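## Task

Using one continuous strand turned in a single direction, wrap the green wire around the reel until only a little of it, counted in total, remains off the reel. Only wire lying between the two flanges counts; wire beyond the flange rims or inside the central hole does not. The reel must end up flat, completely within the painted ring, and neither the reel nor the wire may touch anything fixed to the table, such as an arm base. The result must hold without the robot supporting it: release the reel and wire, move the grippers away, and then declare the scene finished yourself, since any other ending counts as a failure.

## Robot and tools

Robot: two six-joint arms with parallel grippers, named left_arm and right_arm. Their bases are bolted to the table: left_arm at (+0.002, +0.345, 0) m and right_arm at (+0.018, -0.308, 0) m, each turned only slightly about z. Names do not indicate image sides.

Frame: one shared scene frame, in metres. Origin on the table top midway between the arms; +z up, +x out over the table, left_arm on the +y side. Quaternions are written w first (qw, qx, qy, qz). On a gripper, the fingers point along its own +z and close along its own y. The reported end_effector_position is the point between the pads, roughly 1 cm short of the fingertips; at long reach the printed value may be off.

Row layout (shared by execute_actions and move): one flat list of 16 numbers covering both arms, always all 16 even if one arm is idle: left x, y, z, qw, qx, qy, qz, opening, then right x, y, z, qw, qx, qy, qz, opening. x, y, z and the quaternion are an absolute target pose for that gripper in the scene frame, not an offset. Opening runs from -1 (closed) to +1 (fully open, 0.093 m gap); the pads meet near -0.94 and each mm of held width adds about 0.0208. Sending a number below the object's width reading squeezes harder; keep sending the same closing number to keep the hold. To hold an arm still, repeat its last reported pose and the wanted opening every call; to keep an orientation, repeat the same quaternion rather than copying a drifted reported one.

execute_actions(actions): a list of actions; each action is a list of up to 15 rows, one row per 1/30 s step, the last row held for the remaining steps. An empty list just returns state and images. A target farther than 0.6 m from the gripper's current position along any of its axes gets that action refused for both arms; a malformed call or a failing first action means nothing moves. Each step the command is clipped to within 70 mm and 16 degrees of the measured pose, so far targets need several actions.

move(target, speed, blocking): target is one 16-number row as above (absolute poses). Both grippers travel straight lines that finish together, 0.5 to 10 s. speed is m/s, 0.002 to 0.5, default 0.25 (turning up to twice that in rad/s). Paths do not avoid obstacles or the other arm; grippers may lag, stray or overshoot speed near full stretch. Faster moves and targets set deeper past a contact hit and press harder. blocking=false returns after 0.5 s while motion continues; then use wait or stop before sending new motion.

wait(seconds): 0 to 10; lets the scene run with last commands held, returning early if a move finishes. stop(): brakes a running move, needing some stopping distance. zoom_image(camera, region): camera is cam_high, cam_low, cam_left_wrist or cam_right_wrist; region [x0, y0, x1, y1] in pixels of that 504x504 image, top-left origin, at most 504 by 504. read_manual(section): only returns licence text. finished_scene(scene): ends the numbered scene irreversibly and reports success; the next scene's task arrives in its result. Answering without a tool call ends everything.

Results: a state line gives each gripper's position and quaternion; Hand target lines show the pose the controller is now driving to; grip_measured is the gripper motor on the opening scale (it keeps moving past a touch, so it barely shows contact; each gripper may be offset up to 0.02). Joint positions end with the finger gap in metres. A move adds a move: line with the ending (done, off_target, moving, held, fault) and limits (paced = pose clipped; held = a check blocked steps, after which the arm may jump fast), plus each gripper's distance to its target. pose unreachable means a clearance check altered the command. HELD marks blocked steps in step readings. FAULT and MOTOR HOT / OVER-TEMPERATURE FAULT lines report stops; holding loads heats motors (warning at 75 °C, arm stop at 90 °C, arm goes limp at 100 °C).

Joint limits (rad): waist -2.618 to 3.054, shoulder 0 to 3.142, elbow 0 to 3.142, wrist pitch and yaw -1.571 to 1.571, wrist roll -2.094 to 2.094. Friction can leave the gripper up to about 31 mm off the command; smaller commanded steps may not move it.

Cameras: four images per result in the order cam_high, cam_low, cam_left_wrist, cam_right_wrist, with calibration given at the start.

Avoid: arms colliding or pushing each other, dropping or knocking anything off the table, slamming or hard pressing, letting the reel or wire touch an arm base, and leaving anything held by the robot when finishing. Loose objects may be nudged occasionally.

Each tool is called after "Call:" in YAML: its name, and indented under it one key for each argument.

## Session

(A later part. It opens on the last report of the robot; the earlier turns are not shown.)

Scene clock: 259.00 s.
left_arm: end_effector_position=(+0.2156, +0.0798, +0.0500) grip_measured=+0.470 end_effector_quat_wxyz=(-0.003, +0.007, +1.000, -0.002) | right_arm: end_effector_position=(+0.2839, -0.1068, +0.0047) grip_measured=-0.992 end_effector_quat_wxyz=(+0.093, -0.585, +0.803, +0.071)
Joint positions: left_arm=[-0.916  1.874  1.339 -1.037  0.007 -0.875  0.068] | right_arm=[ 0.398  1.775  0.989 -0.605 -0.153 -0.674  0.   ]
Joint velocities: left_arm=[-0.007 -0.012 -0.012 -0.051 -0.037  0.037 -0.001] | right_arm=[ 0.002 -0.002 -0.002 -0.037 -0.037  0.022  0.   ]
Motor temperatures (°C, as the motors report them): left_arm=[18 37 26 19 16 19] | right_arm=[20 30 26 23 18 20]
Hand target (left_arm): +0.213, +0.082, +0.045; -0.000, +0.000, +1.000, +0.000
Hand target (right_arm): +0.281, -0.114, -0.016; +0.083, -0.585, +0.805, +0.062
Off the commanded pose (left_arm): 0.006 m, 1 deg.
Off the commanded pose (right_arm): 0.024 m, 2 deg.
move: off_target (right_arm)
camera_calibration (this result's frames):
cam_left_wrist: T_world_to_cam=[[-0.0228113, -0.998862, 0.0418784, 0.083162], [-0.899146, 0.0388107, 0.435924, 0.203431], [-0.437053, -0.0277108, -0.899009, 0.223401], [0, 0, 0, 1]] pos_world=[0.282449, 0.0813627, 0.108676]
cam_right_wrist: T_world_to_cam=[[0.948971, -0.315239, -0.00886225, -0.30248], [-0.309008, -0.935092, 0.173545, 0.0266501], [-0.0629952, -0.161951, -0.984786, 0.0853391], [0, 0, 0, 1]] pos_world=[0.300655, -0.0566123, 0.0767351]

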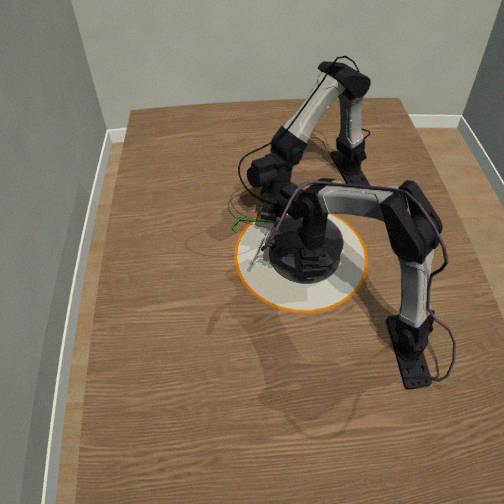

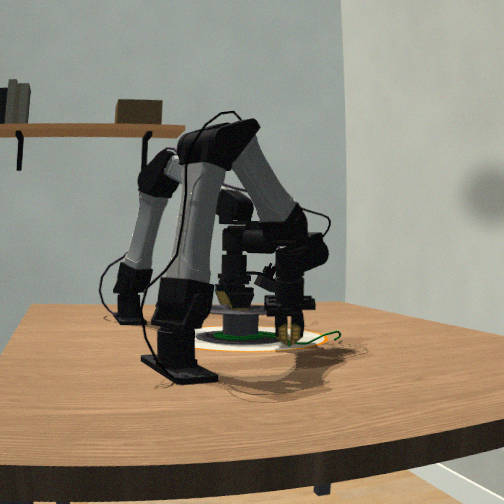

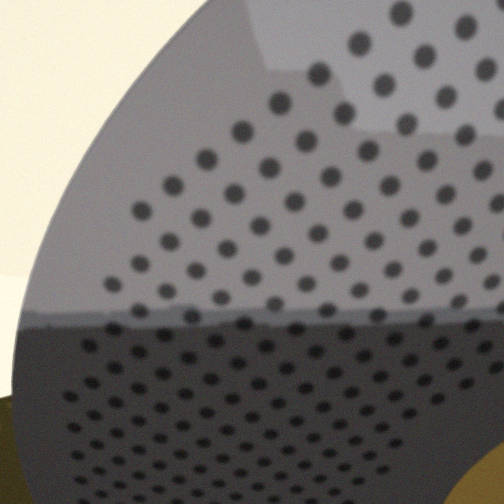

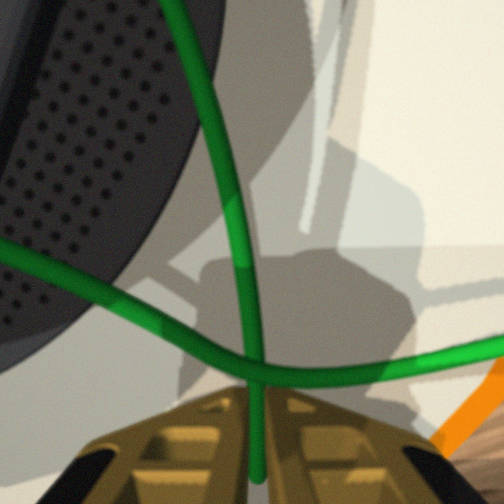

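Call:
move:
  target: [0.213,0.0815,0.045,0,0,1,0,0.3, 0.283,-0.110,0.024,0.0845,-0.5846,0.8046,0.0614,-1]
  speed: 0.06

Scene clock: 264.03 s.
left_arm: end_effector_position=(+0.2156, +0.0798, +0.0500) grip_measured=+0.470 end_effector_quat_wxyz=(-0.003, +0.007, +1.000, -0.002) | right_arm: end_effector_position=(+0.2793, -0.1113, +0.0152) grip_measured=-0.992 end_effector_quat_wxyz=(+0.077, -0.584, +0.805, +0.068)
Joint positions: left_arm=[-0.916  1.874  1.339 -1.037  0.007 -0.875  0.068] | right_arm=[ 0.398  1.756  1.022 -0.69  -0.145 -0.674  0.   ]
Joint velocities: left_arm=[-0.017  0.002 -0.007 -0.007 -0.022  0.022 -0.001] | right_arm=[ 0.002 -0.002 -0.007 -0.037  0.007 -0.051  0.   ]
Motor temperatures (°C, as the motors report them): left_arm=[18 37 26 19 16 19] | right_arm=[20 30 25 23 18 20]
Hand target (left_arm): +0.213, +0.082, +0.045; -0.000, +0.000, +1.000, +0.000
Hand target (right_arm): +0.283, -0.110, +0.024; +0.084, -0.585, +0.805, +0.062
Off the commanded pose (left_arm): 0.006 m, 1 deg.
Off the commanded pose (right_arm): 0.010 m, 1 deg.
move: done
camera_calibration (this result's frames):
cam_left_wrist: T_world_to_cam=[[-0.0228113, -0.998862, 0.0418784, 0.083162], [-0.899146, 0.0388107, 0.435924, 0.203431], [-0.437053, -0.0277108, -0.899009, 0.223401], [0, 0, 0, 1]] pos_world=[0.282449, 0.0813627, 0.108676]
cam_right_wrist: T_world_to_cam=[[0.948169, -0.316878, -0.0237566, -0.299188], [-0.305697, -0.930009, 0.204043, 0.0183346], [-0.0867506, -0.186204, -0.978674, 0.0985273], [0, 0, 0, 1]] pos_world=[0.297833, -0.0594087, 0.0855774]

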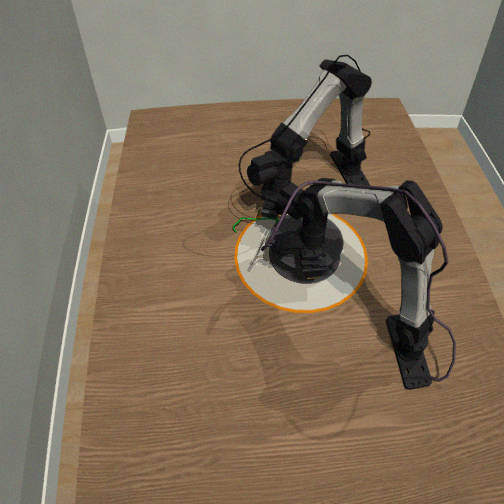

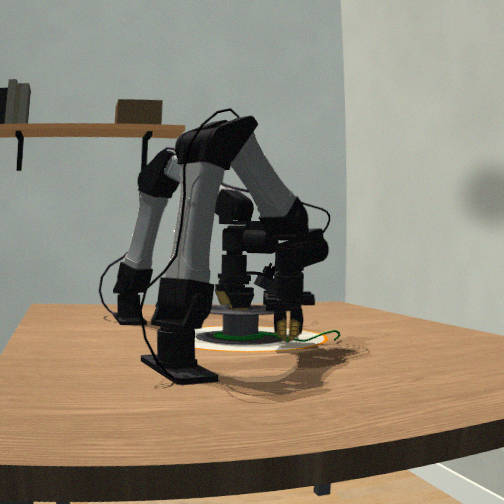

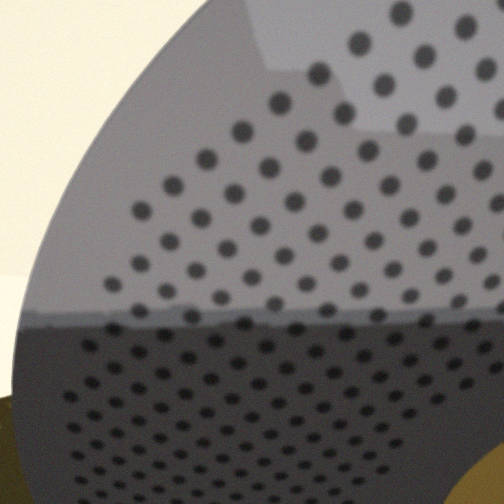

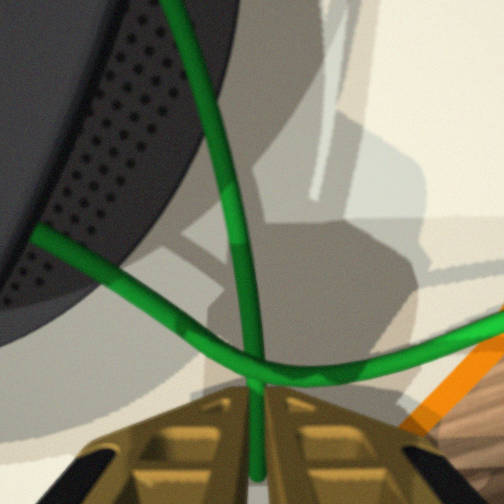

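Call:
move:
  target: [0.1946,0.0762,0.045,0,-0.1478,0.989,0,0.3, 0.262,-0.099,0.030,0.2433,-0.5606,0.7716,0.1768,-1]
  speed: 0.08

Scene clock: 267.27 s.
left_arm: end_effector_position=(+0.1977, +0.0745, +0.0499) grip_measured=+0.470 end_effector_quat_wxyz=(-0.004, -0.142, +0.990, -0.002) | right_arm: end_effector_position=(+0.2644, -0.0965, +0.0280) grip_measured=-0.992 end_effector_quat_wxyz=(+0.237, -0.566, +0.771, +0.170)
Joint positions: left_arm=[-0.968  1.85   1.308 -1.03   0.008 -1.226  0.068] | right_arm=[ 0.339  1.527  0.682 -0.266 -0.387 -0.663  0.   ]
Joint velocities: left_arm=[-0.012 -0.017 -0.007  0.051  0.051 -0.022 -0.001] | right_arm=[-0.012 -0.012  0.002  0.007  0.051  0.022  0.   ]
Motor temperatures (°C, as the motors report them): left_arm=[18 37 26 19 16 19] | right_arm=[20 30 25 23 18 20]
Hand target (left_arm): +0.195, +0.077, +0.045; -0.000, -0.148, +0.989, +0.000
Hand target (right_arm): +0.262, -0.098, +0.029; +0.244, -0.561, +0.771, +0.176
Off the commanded pose (left_arm): 0.006 m, 1 deg.
Off the commanded pose (right_arm): 0.004 m, 1 deg.
move: done
camera_calibration (this result's frames):
cam_left_wrist: T_world_to_cam=[[0.272967, -0.961211, 0.0395213, 0.0162496], [-0.869454, -0.22891, 0.437778, 0.201518], [-0.411751, -0.153861, -0.898214, 0.219729], [0, 0, 0, 1]] pos_world=[0.261249, 0.0955565, 0.108501]
cam_right_wrist: T_world_to_cam=[[0.951248, -0.308427, 0.000206484, -0.280713], [-0.303284, -0.935505, -0.181244, 0.0345679], [0.0560937, 0.172345, -0.983438, 0.10945], [0, 0, 0, 1]] pos_world=[0.271372, -0.0731043, 0.11396]

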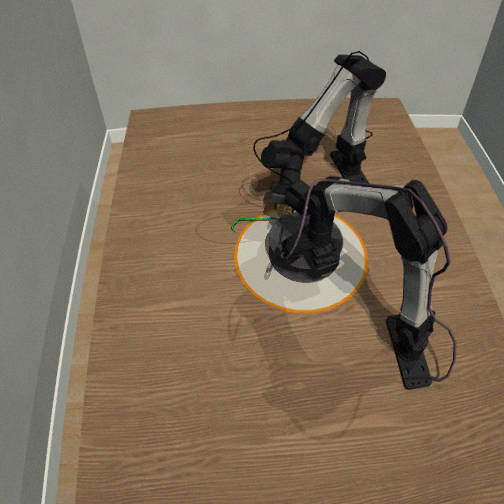

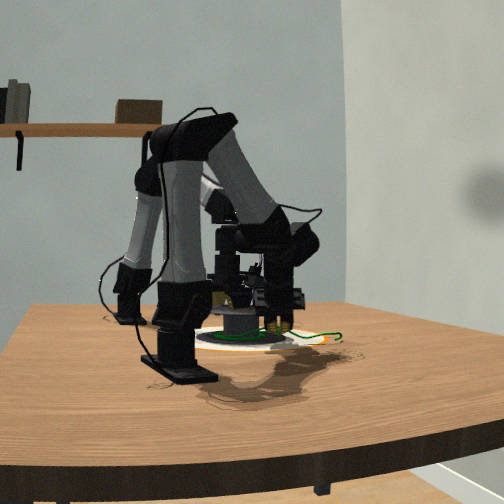

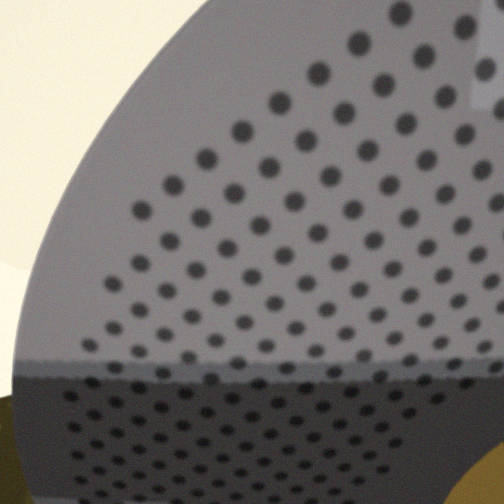

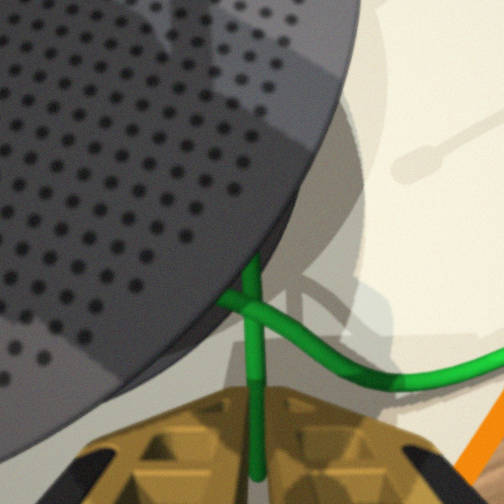

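Call:
move:
  target: [0.1775,0.0661,0.045,0,-0.3007,0.9537,0,0.3, 0.246,-0.077,0.026,0.3547,-0.5283,0.7271,0.2577,-1]
  speed: 0.08

Scene clock: 270.17 s.
left_arm: end_effector_position=(+0.1748, +0.0639, +0.0498) grip_measured=+0.470 end_effector_quat_wxyz=(-0.008, -0.273, +0.962, +0.001) | right_arm: end_effector_position=(+0.2648, -0.0860, +0.0248) grip_measured=-0.992 end_effector_quat_wxyz=(+0.363, -0.518, +0.745, +0.213)
Joint positions: left_arm=[-1.04   1.841  1.296 -1.032  0.014 -1.565  0.068] | right_arm=[ 0.327  1.503  0.413  0.278 -0.472 -0.525  0.   ]
Joint velocities: left_arm=[ 0.002  0.007  0.007 -0.051 -0.022 -0.051 -0.   ] | right_arm=[-0.017 -0.002 -0.032  0.007 -0.022 -0.095  0.   ]
Motor temperatures (°C, as the motors report them): left_arm=[18 37 26 19 16 19] | right_arm=[20 30 25 23 18 20]
Hand target (left_arm): +0.177, +0.067, +0.045; -0.000, -0.300, +0.954, +0.001
Hand target (right_arm): +0.247, -0.077, +0.025; +0.354, -0.529, +0.728, +0.255
Off the commanded pose (left_arm): 0.006 m, 3 deg.
Off the commanded pose (right_arm): 0.021 m, 6 deg.
move: off_target (left_arm, right_arm)
camera_calibration (this result's frames):
cam_left_wrist: T_world_to_cam=[[0.516945, -0.855436, 0.0315606, -0.0367245], [-0.774168, -0.451466, 0.443669, 0.17651], [-0.365282, -0.253786, -0.895635, 0.206657], [0, 0, 0, 1]] pos_world=[0.231121, 0.10072, 0.107937]
cam_right_wrist: T_world_to_cam=[[0.924605, -0.3776, 0.0502311, -0.277929], [-0.318768, -0.839168, -0.440663, 0.0627902], [0.208546, 0.391427, -0.896266, 0.0808406], [0, 0, 0, 1]] pos_world=[0.260131, -0.0838977, 0.114085]

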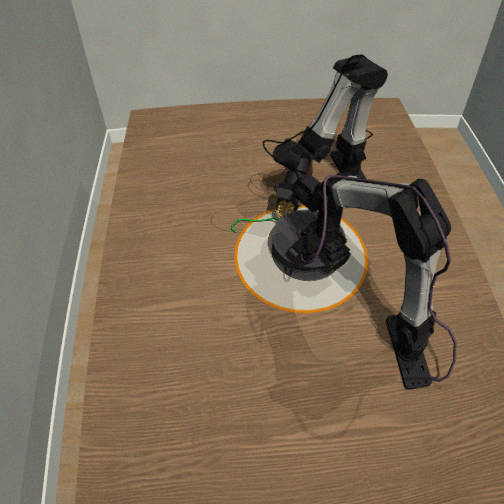

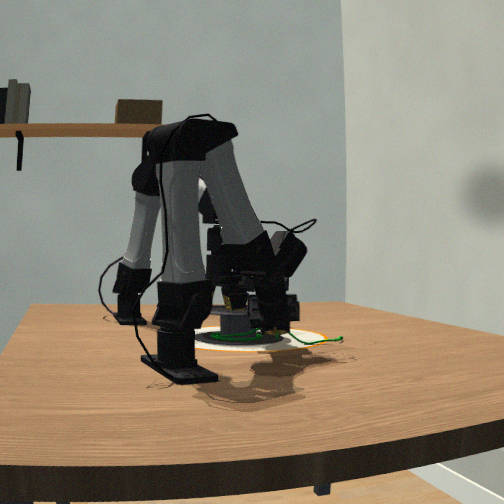

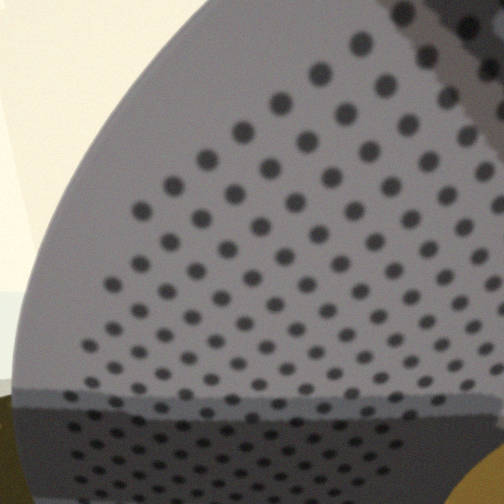

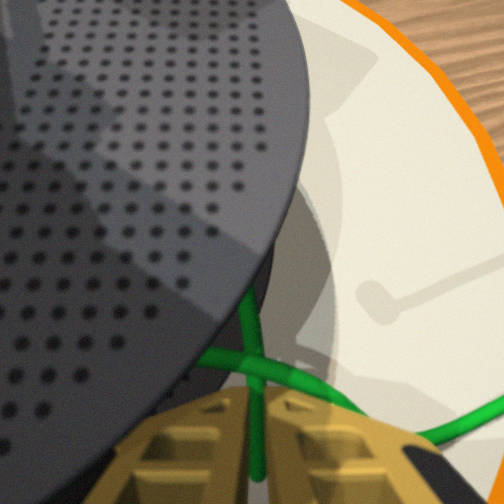

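Call:
move:
  target: [0.1662,0.055,0.045,0,-0.4226,0.9063,0,0.3, 0.265,-0.066,0.024,0.3284,-0.5956,0.6732,0.2905,-1]
  speed: 0.07

Scene clock: 274.60 s.
left_arm: end_effector_position=(+0.1589, +0.0538, +0.0499) grip_measured=+0.470 end_effector_quat_wxyz=(-0.009, -0.387, +0.922, +0.000) | right_arm: end_effector_position=(+0.2811, -0.0736, +0.0259) grip_measured=-0.992 end_effector_quat_wxyz=(+0.353, -0.585, +0.687, +0.247)
Joint positions: left_arm=[-1.095  1.84   1.296 -1.029  0.017 -1.862  0.068] | right_arm=[ 0.264  1.641  0.567  0.171 -0.642 -0.744  0.   ]
Joint velocities: left_arm=[-0.017 -0.002 -0.002 -0.051  0.022 -0.037 -0.   ] | right_arm=[-0.002  0.007 -0.022 -0.007  0.022 -0.051  0.   ]
Motor temperatures (°C, as the motors report them): left_arm=[18 36 26 19 16 19] | right_arm=[20 30 25 24 18 20]
Hand target (left_arm): +0.166, +0.055, +0.045; -0.001, -0.422, +0.907, +0.000
Hand target (right_arm): +0.265, -0.066, +0.026; +0.332, -0.593, +0.674, +0.291
Off the commanded pose (left_arm): 0.009 m, 5 deg.
Off the commanded pose (right_arm): 0.018 m, 6 deg.
move: off_target (left_arm, right_arm)
camera_calibration (this result's frames):
cam_left_wrist: T_world_to_cam=[[0.707097, -0.706476, 0.0300898, -0.0752741], [-0.642343, -0.623952, 0.445062, 0.147907], [-0.295651, -0.33403, -0.894994, 0.191647], [0, 0, 0, 1]] pos_world=[0.204894, 0.103123, 0.10796]
cam_right_wrist: T_world_to_cam=[[0.978125, -0.197847, 0.0642519, -0.290588], [-0.146952, -0.87581, -0.45974, 0.0283295], [0.147231, 0.440242, -0.885726, 0.0941049], [0, 0, 0, 1]] pos_world=[0.274539, -0.0741096, 0.115046]

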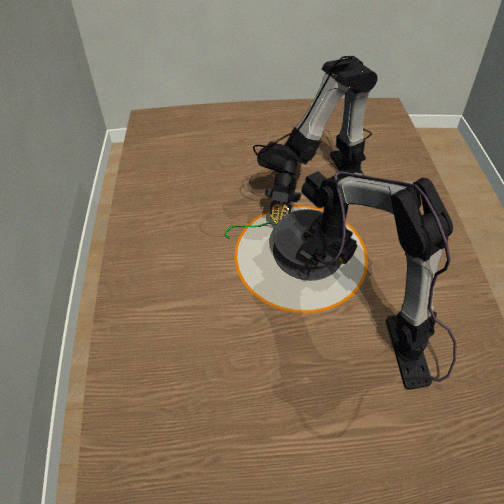

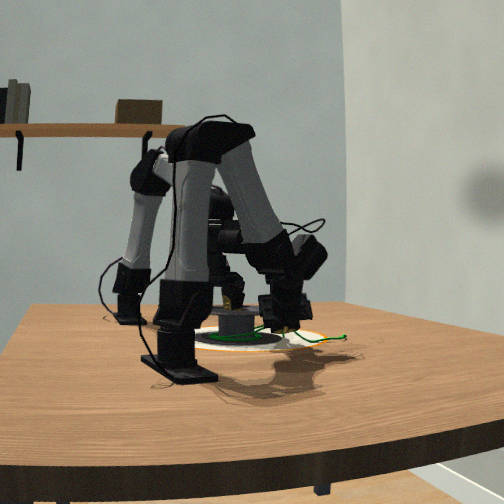

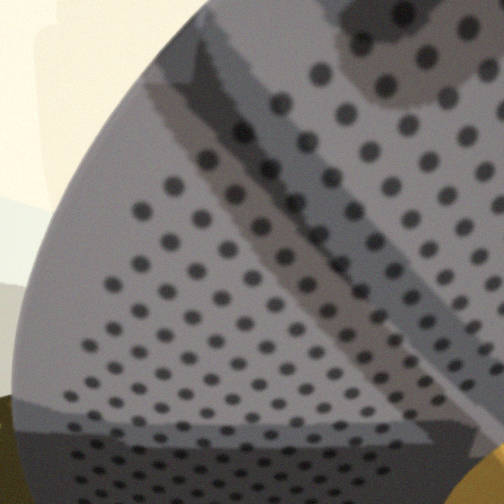

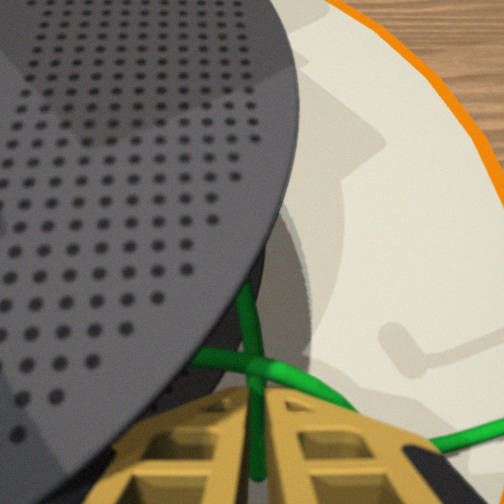

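Call:
zoom_image:
  camera: "cam_high"
  region: [210, 170, 390, 330]

Region (210, 170, 390, 330) of cam_high's 504x504 image, scaled by 2.800, with more detail than that image has.

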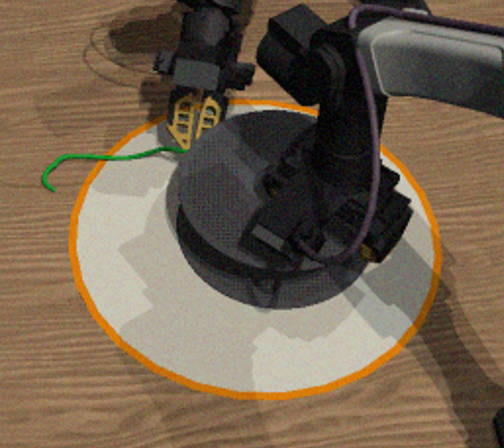

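Call:
move:
  target: [0.162,0.056,0.045,0,-0.4226,0.9063,0,0.3, 0.281,-0.076,0.010,0.3284,-0.5956,0.6732,0.2905,-1]
  speed: 0.05

Scene clock: 278.23 s.
left_arm: end_effector_position=(+0.1590, +0.0527, +0.0499) grip_measured=+0.470 end_effector_quat_wxyz=(-0.009, -0.412, +0.911, -0.001) | right_arm: end_effector_position=(+0.2787, -0.0754, +0.0130) grip_measured=-0.992 end_effector_quat_wxyz=(+0.336, -0.596, +0.671, +0.284)
Joint positions: left_arm=[-1.096  1.84   1.296 -1.024  0.018 -1.917  0.068] | right_arm=[ 0.222  1.731  0.6    0.146 -0.745 -0.822  0.   ]
Joint velocities: left_arm=[-0.007 -0.007  0.012 -0.022  0.081  0.007  0.   ] | right_arm=[-0.007 -0.007  0.012 -0.007  0.007 -0.007  0.   ]
Motor temperatures (°C, as the motors report them): left_arm=[18 36 26 19 16 19] | right_arm=[20 30 25 24 18 20]
Hand target (left_arm): +0.162, +0.056, +0.045; +0.000, -0.423, +0.906, +0.000
Hand target (right_arm): +0.281, -0.076, +0.011; +0.330, -0.594, +0.673, +0.291
Off the commanded pose (left_arm): 0.007 m, 2 deg.
Off the commanded pose (right_arm): 0.004 m, 1 deg.
move: done
camera_calibration (this result's frames):
cam_left_wrist: T_world_to_cam=[[0.744263, -0.667068, 0.0330595, -0.0842609], [-0.608216, -0.656488, 0.446202, 0.143515], [-0.275943, -0.352199, -0.894322, 0.189099], [0, 0, 0, 1]] pos_world=[0.202181, 0.104609, 0.107864]
cam_right_wrist: T_world_to_cam=[[0.991066, -0.132901, 0.0111743, -0.285848], [-0.111226, -0.869837, -0.480637, 0.0112652], [0.0735972, 0.475101, -0.876848, 0.106823], [0, 0, 0, 1]] pos_world=[0.276685, -0.0789422, 0.102276]

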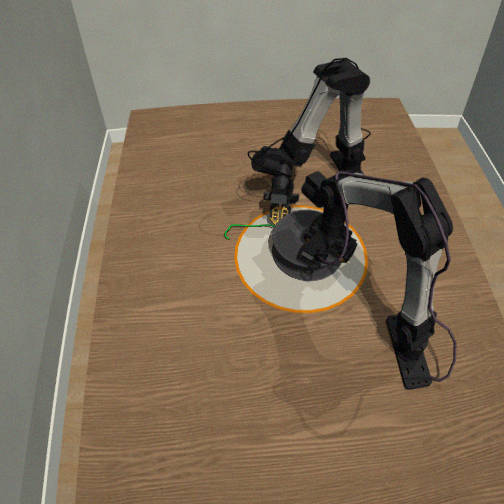

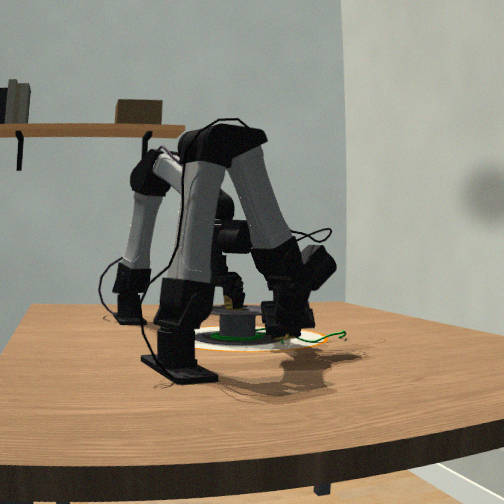

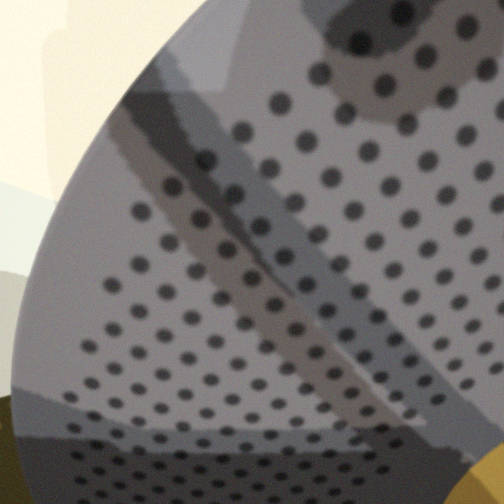

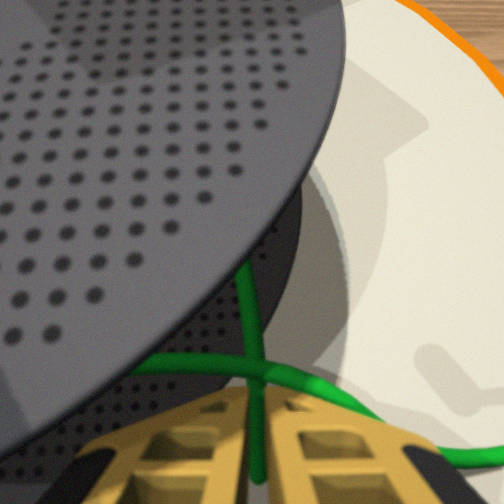

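Call:
move:
  target: [0.162,0.056,0.045,0,-0.4226,0.9063,0,0.3, 0.262,-0.062,0.010,0.3284,-0.5956,0.6732,0.2905,-1]
  speed: 0.04

Scene clock: 279.43 s.
left_arm: end_effector_position=(+0.1590, +0.0531, +0.0499) grip_measured=+0.470 end_effector_quat_wxyz=(-0.008, -0.415, +0.910, -0.001) | right_arm: end_effector_position=(+0.2744, -0.0654, +0.0126) grip_measured=-0.992 end_effector_quat_wxyz=(+0.336, -0.591, +0.676, +0.286)
Joint positions: left_arm=[-1.096  1.84   1.296 -1.026  0.017 -1.926  0.068] | right_arm=[ 0.264  1.731  0.586  0.195 -0.72  -0.759  0.   ]
Joint velocities: left_arm=[ 0.017  0.002 -0.002  0.037 -0.066  0.022 -0.001] | right_arm=[ 0.012 -0.002 -0.022 -0.037 -0.081 -0.022  0.   ]
Motor temperatures (°C, as the motors report them): left_arm=[18 36 26 19 16 19] | right_arm=[20 30 25 24 18 20]
Hand target (left_arm): +0.162, +0.056, +0.045; -0.000, -0.423, +0.906, +0.000
Hand target (right_arm): +0.262, -0.063, +0.010; +0.328, -0.596, +0.673, +0.290
Off the commanded pose (left_arm): 0.006 m, 1 deg.
Off the commanded pose (right_arm): 0.013 m, 1 deg.
move: off_target (right_arm)
camera_calibration (this result's frames):
cam_left_wrist: T_world_to_cam=[[0.74984, -0.660858, 0.0317408, -0.0851053], [-0.60262, -0.662384, 0.445081, 0.143209], [-0.273111, -0.352867, -0.894928, 0.18883], [0, 0, 0, 1]] pos_world=[0.201688, 0.105249, 0.107951]
cam_right_wrist: T_world_to_cam=[[0.989623, -0.143675, 0.00200934, -0.280406], [-0.124914, -0.86714, -0.482146, 0.0231794], [0.0710149, 0.476892, -0.876089, 0.102898], [0, 0, 0, 1]] pos_world=[0.273084, -0.0692588, 0.101887]

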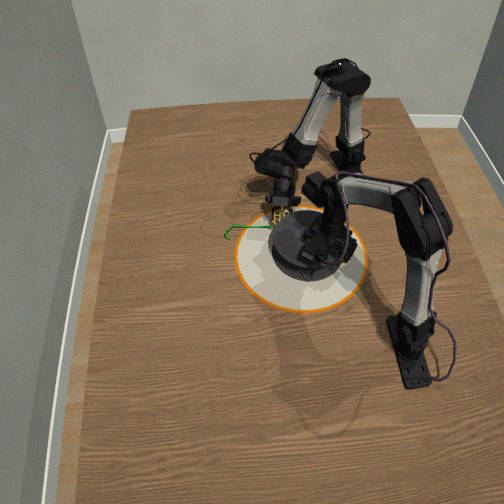

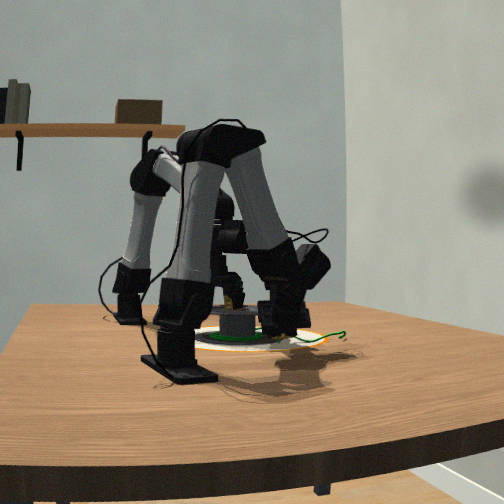

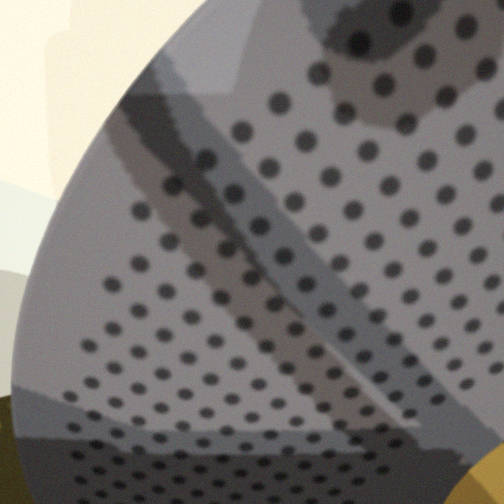

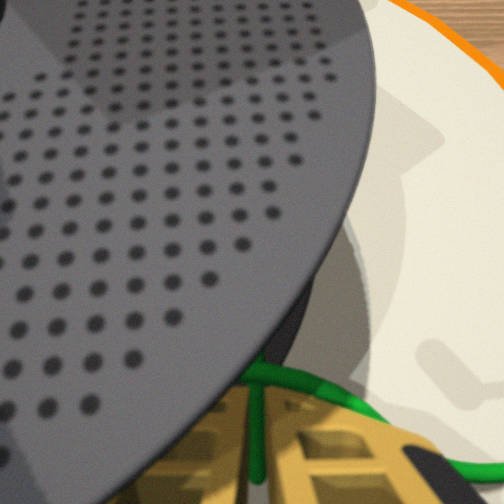

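Call:
move:
  target: [0.162,0.056,0.045,0,-0.4226,0.9063,0,0.3, 0.252,-0.056,0.009,0.3284,-0.5956,0.6732,0.2905,-1]
  speed: 0.04

Scene clock: 280.67 s.
left_arm: end_effector_position=(+0.1592, +0.0548, +0.0499) grip_measured=+0.470 end_effector_quat_wxyz=(-0.006, -0.417, +0.909, +0.002) | right_arm: end_effector_position=(+0.2758, -0.0650, +0.0126) grip_measured=-0.992 end_effector_quat_wxyz=(+0.345, -0.583, +0.686, +0.267)
Joint positions: left_arm=[-1.096  1.84   1.296 -1.032  0.011 -1.929  0.068] | right_arm=[ 0.285  1.711  0.557  0.249 -0.665 -0.713  0.   ]
Joint velocities: left_arm=[ 0.017 -0.017 -0.012  0.022 -0.037 -0.037 -0.   ] | right_arm=[-0.007  0.007 -0.017  0.007 -0.007  0.051  0.   ]
Motor temperatures (°C, as the motors report them): left_arm=[18 36 26 19 16 19] | right_arm=[20 30 25 24 18 20]
Hand target (left_arm): +0.162, +0.056, +0.045; -0.000, -0.423, +0.906, +0.000
Hand target (right_arm): +0.253, -0.057, +0.009; +0.328, -0.596, +0.674, +0.289
Off the commanded pose (left_arm): 0.006 m, 1 deg.
Off the commanded pose (right_arm): 0.026 m, 4 deg.
move: off_target (right_arm)
camera_calibration (this result's frames):
cam_left_wrist: T_world_to_cam=[[0.752026, -0.658527, 0.0282738, -0.084431], [-0.601341, -0.667893, 0.438528, 0.144858], [-0.269898, -0.346787, -0.898273, 0.188785], [0, 0, 0, 1]] pos_world=[0.201556, 0.106618, 0.108443]
cam_right_wrist: T_world_to_cam=[[0.982515, -0.184128, 0.0275935, -0.282778], [-0.1494, -0.868133, -0.473313, 0.0303505], [0.111105, 0.460914, -0.880462, 0.0905923], [0, 0, 0, 1]] pos_world=[0.272303, -0.0674745, 0.101931]

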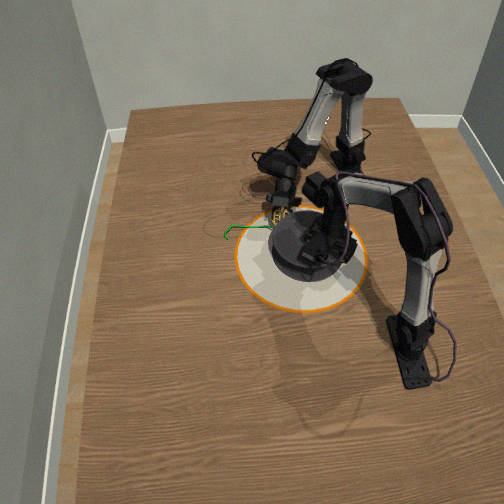

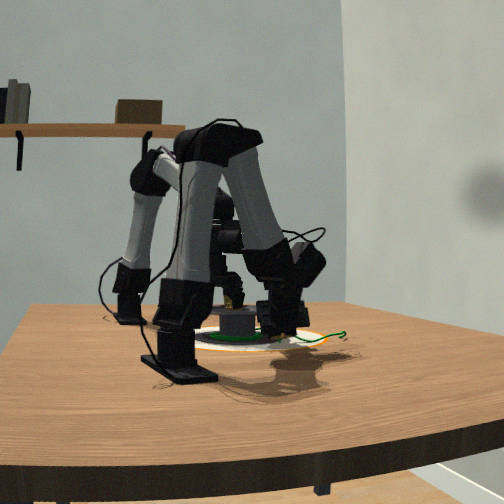

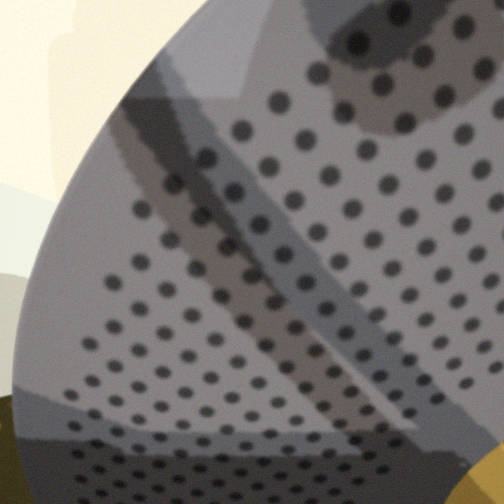

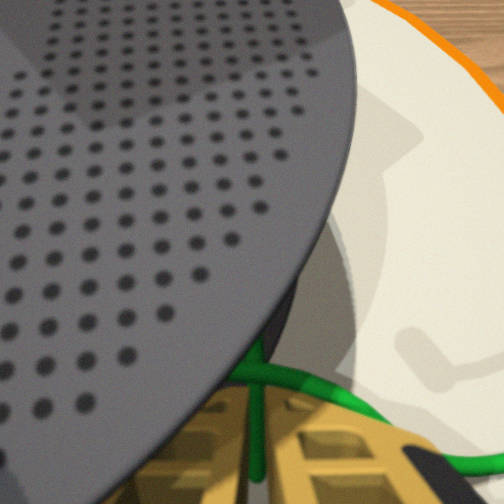

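Call:
zoom_image:
  camera: "cam_low"
  region: [190, 290, 350, 360]

Region (190, 290, 350, 360) of cam_low's 504x504 image, scaled by 3.150, with more detail than that image has; it fills the top 220 rows of this view, and the rest is white.

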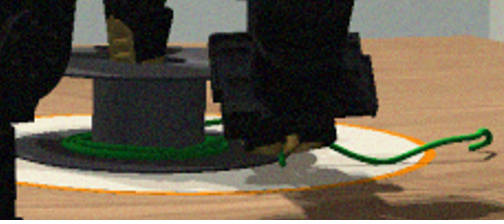

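Call:
move:
  target: [0.162,0.056,0.045,0,-0.4226,0.9063,0,0.3, 0.280,-0.074,0.011,0.2811,-0.7037,0.5400,0.3663,-1]
  speed: 0.05

Scene clock: 289.33 s.
left_arm: end_effector_position=(+0.1596, +0.0542, +0.0499) grip_measured=+0.470 end_effector_quat_wxyz=(-0.005, -0.417, +0.909, +0.001) | right_arm: end_effector_position=(+0.2771, -0.0715, +0.0158) grip_measured=-0.992 end_effector_quat_wxyz=(-0.289, +0.705, -0.537, -0.363)
Joint positions: left_arm=[-1.096  1.84   1.296 -1.029  0.011 -1.929  0.068] | right_arm=[ 0.163  1.95   0.951 -0.445 -0.959 -1.437  0.   ]
Joint velocities: left_arm=[-0.017 -0.002 -0.002 -0.037  0.022  0.007  0.   ] | right_arm=[-0.017 -0.002  0.007 -0.007  0.037 -0.066  0.   ]
Motor temperatures (°C, as the motors report them): left_arm=[18 36 26 19 16 19] | right_arm=[20 30 25 24 18 20]
Hand target (left_arm): +0.162, +0.056, +0.045; +0.000, -0.423, +0.906, +0.000
Hand target (right_arm): +0.280, -0.073, +0.014; -0.286, +0.701, -0.540, -0.369
Off the commanded pose (left_arm): 0.006 m, 1 deg.
Off the commanded pose (right_arm): 0.006 m, 1 deg.
move: done
camera_calibration (this result's frames):
cam_left_wrist: T_world_to_cam=[[0.751971, -0.658454, 0.0312703, -0.0852922], [-0.602133, -0.666799, 0.439106, 0.144734], [-0.26828, -0.349024, -0.897891, 0.188523], [0, 0, 0, 1]] pos_world=[0.201863, 0.106146, 0.108387]
cam_right_wrist: T_world_to_cam=[[0.967655, 0.252137, 0.00838332, -0.249728], [0.218672, -0.821725, -0.526261, -0.0714474], [-0.125801, 0.511072, -0.850282, 0.164993], [0, 0, 0, 1]] pos_world=[0.27803, -0.0800679, 0.104784]

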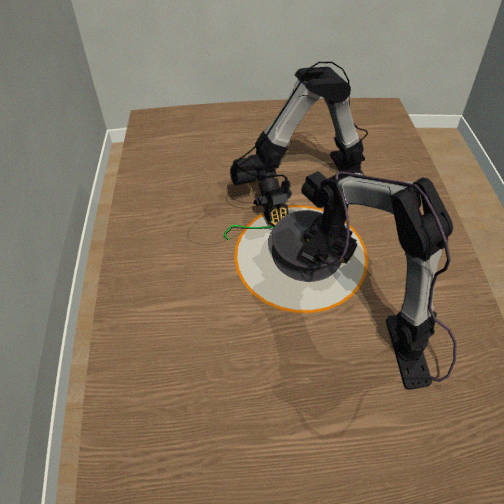

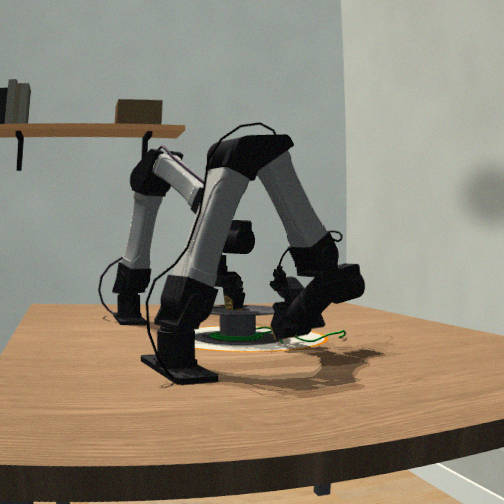

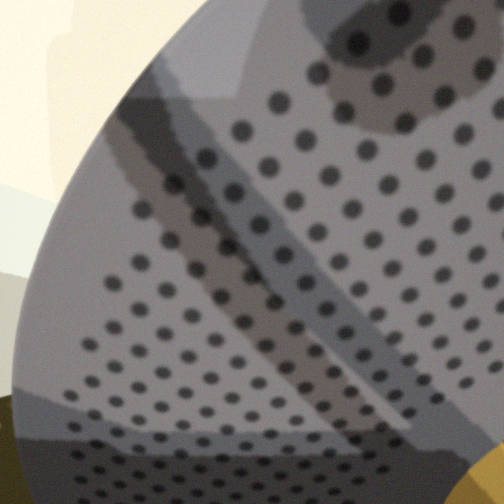

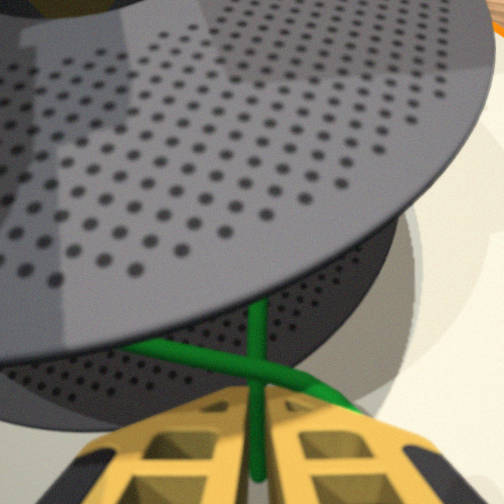

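Call:
move:
  target: [0.162,0.056,0.045,0,-0.4226,0.9063,0,0.3, 0.258,-0.046,0.008,0.2811,-0.7037,0.5400,0.3663,-1]
  speed: 0.04

Scene clock: 290.70 s.
left_arm: end_effector_position=(+0.1595, +0.0543, +0.0499) grip_measured=+0.470 end_effector_quat_wxyz=(-0.005, -0.418, +0.909, +0.001) | right_arm: end_effector_position=(+0.2676, -0.0492, +0.0133) grip_measured=-0.992 end_effector_quat_wxyz=(-0.291, +0.700, -0.538, -0.368)
Joint positions: left_arm=[-1.096  1.84   1.296 -1.029  0.011 -1.93   0.068] | right_arm=[ 0.237  1.94   0.904 -0.298 -0.957 -1.297  0.   ]
Joint velocities: left_arm=[-0.017  0.027  0.012  0.007 -0.081  0.022  0.   ] | right_arm=[-0.007 -0.012 -0.022  0.051 -0.022  0.007  0.   ]
Motor temperatures (°C, as the motors report them): left_arm=[18 36 26 19 16 19] | right_arm=[20 30 25 24 18 20]
Hand target (left_arm): +0.162, +0.056, +0.045; -0.000, -0.423, +0.906, +0.000
Hand target (right_arm): +0.258, -0.047, +0.008; -0.279, +0.705, -0.540, -0.366
Off the commanded pose (left_arm): 0.006 m, 1 deg.
Off the commanded pose (right_arm): 0.011 m, 1 deg.
move: off_target (right_arm)
camera_calibration (this result's frames):
cam_left_wrist: T_world_to_cam=[[0.75273, -0.657603, 0.0309017, -0.0853542], [-0.601288, -0.66764, 0.438987, 0.144677], [-0.268048, -0.34902, -0.897962, 0.188506], [0, 0, 0, 1]] pos_world=[0.20177, 0.106255, 0.108397]
cam_right_wrist: T_world_to_cam=[[0.969002, 0.247045, 0.00194163, -0.246645], [0.209487, -0.81747, -0.536524, -0.0495513], [-0.130958, 0.5203, -0.843883, 0.151969], [0, 0, 0, 1]] pos_world=[0.269281, -0.058644, 0.102138]

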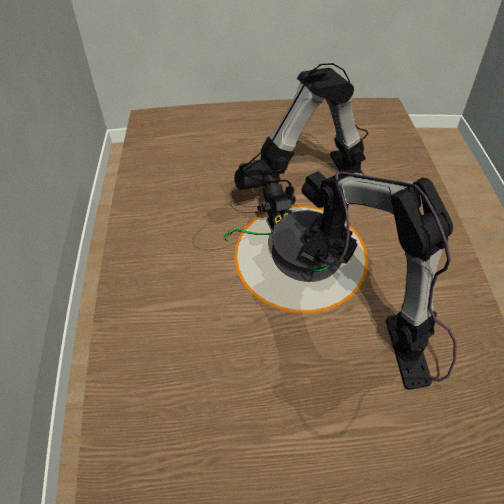

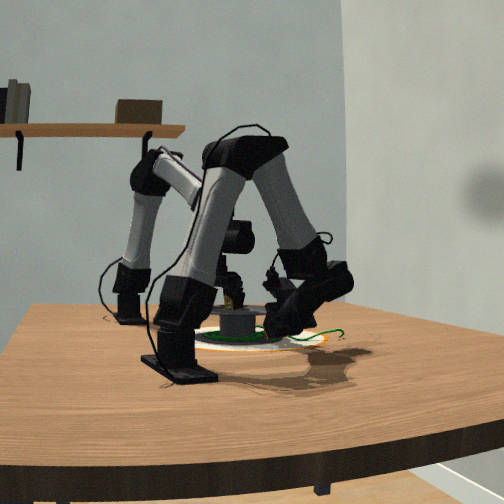

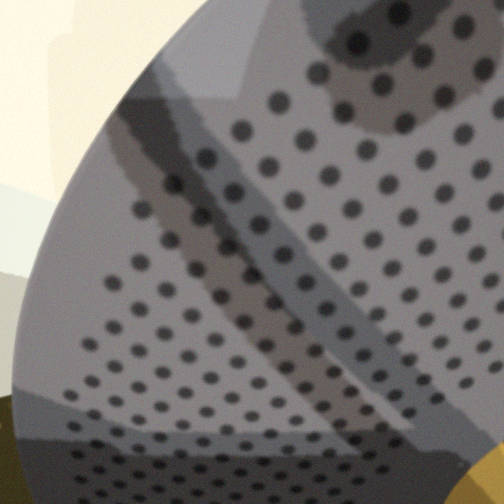

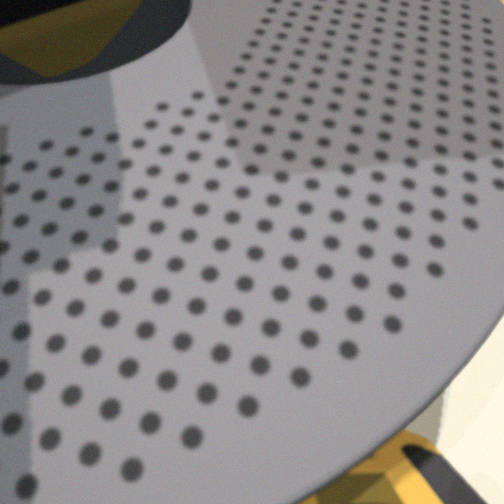

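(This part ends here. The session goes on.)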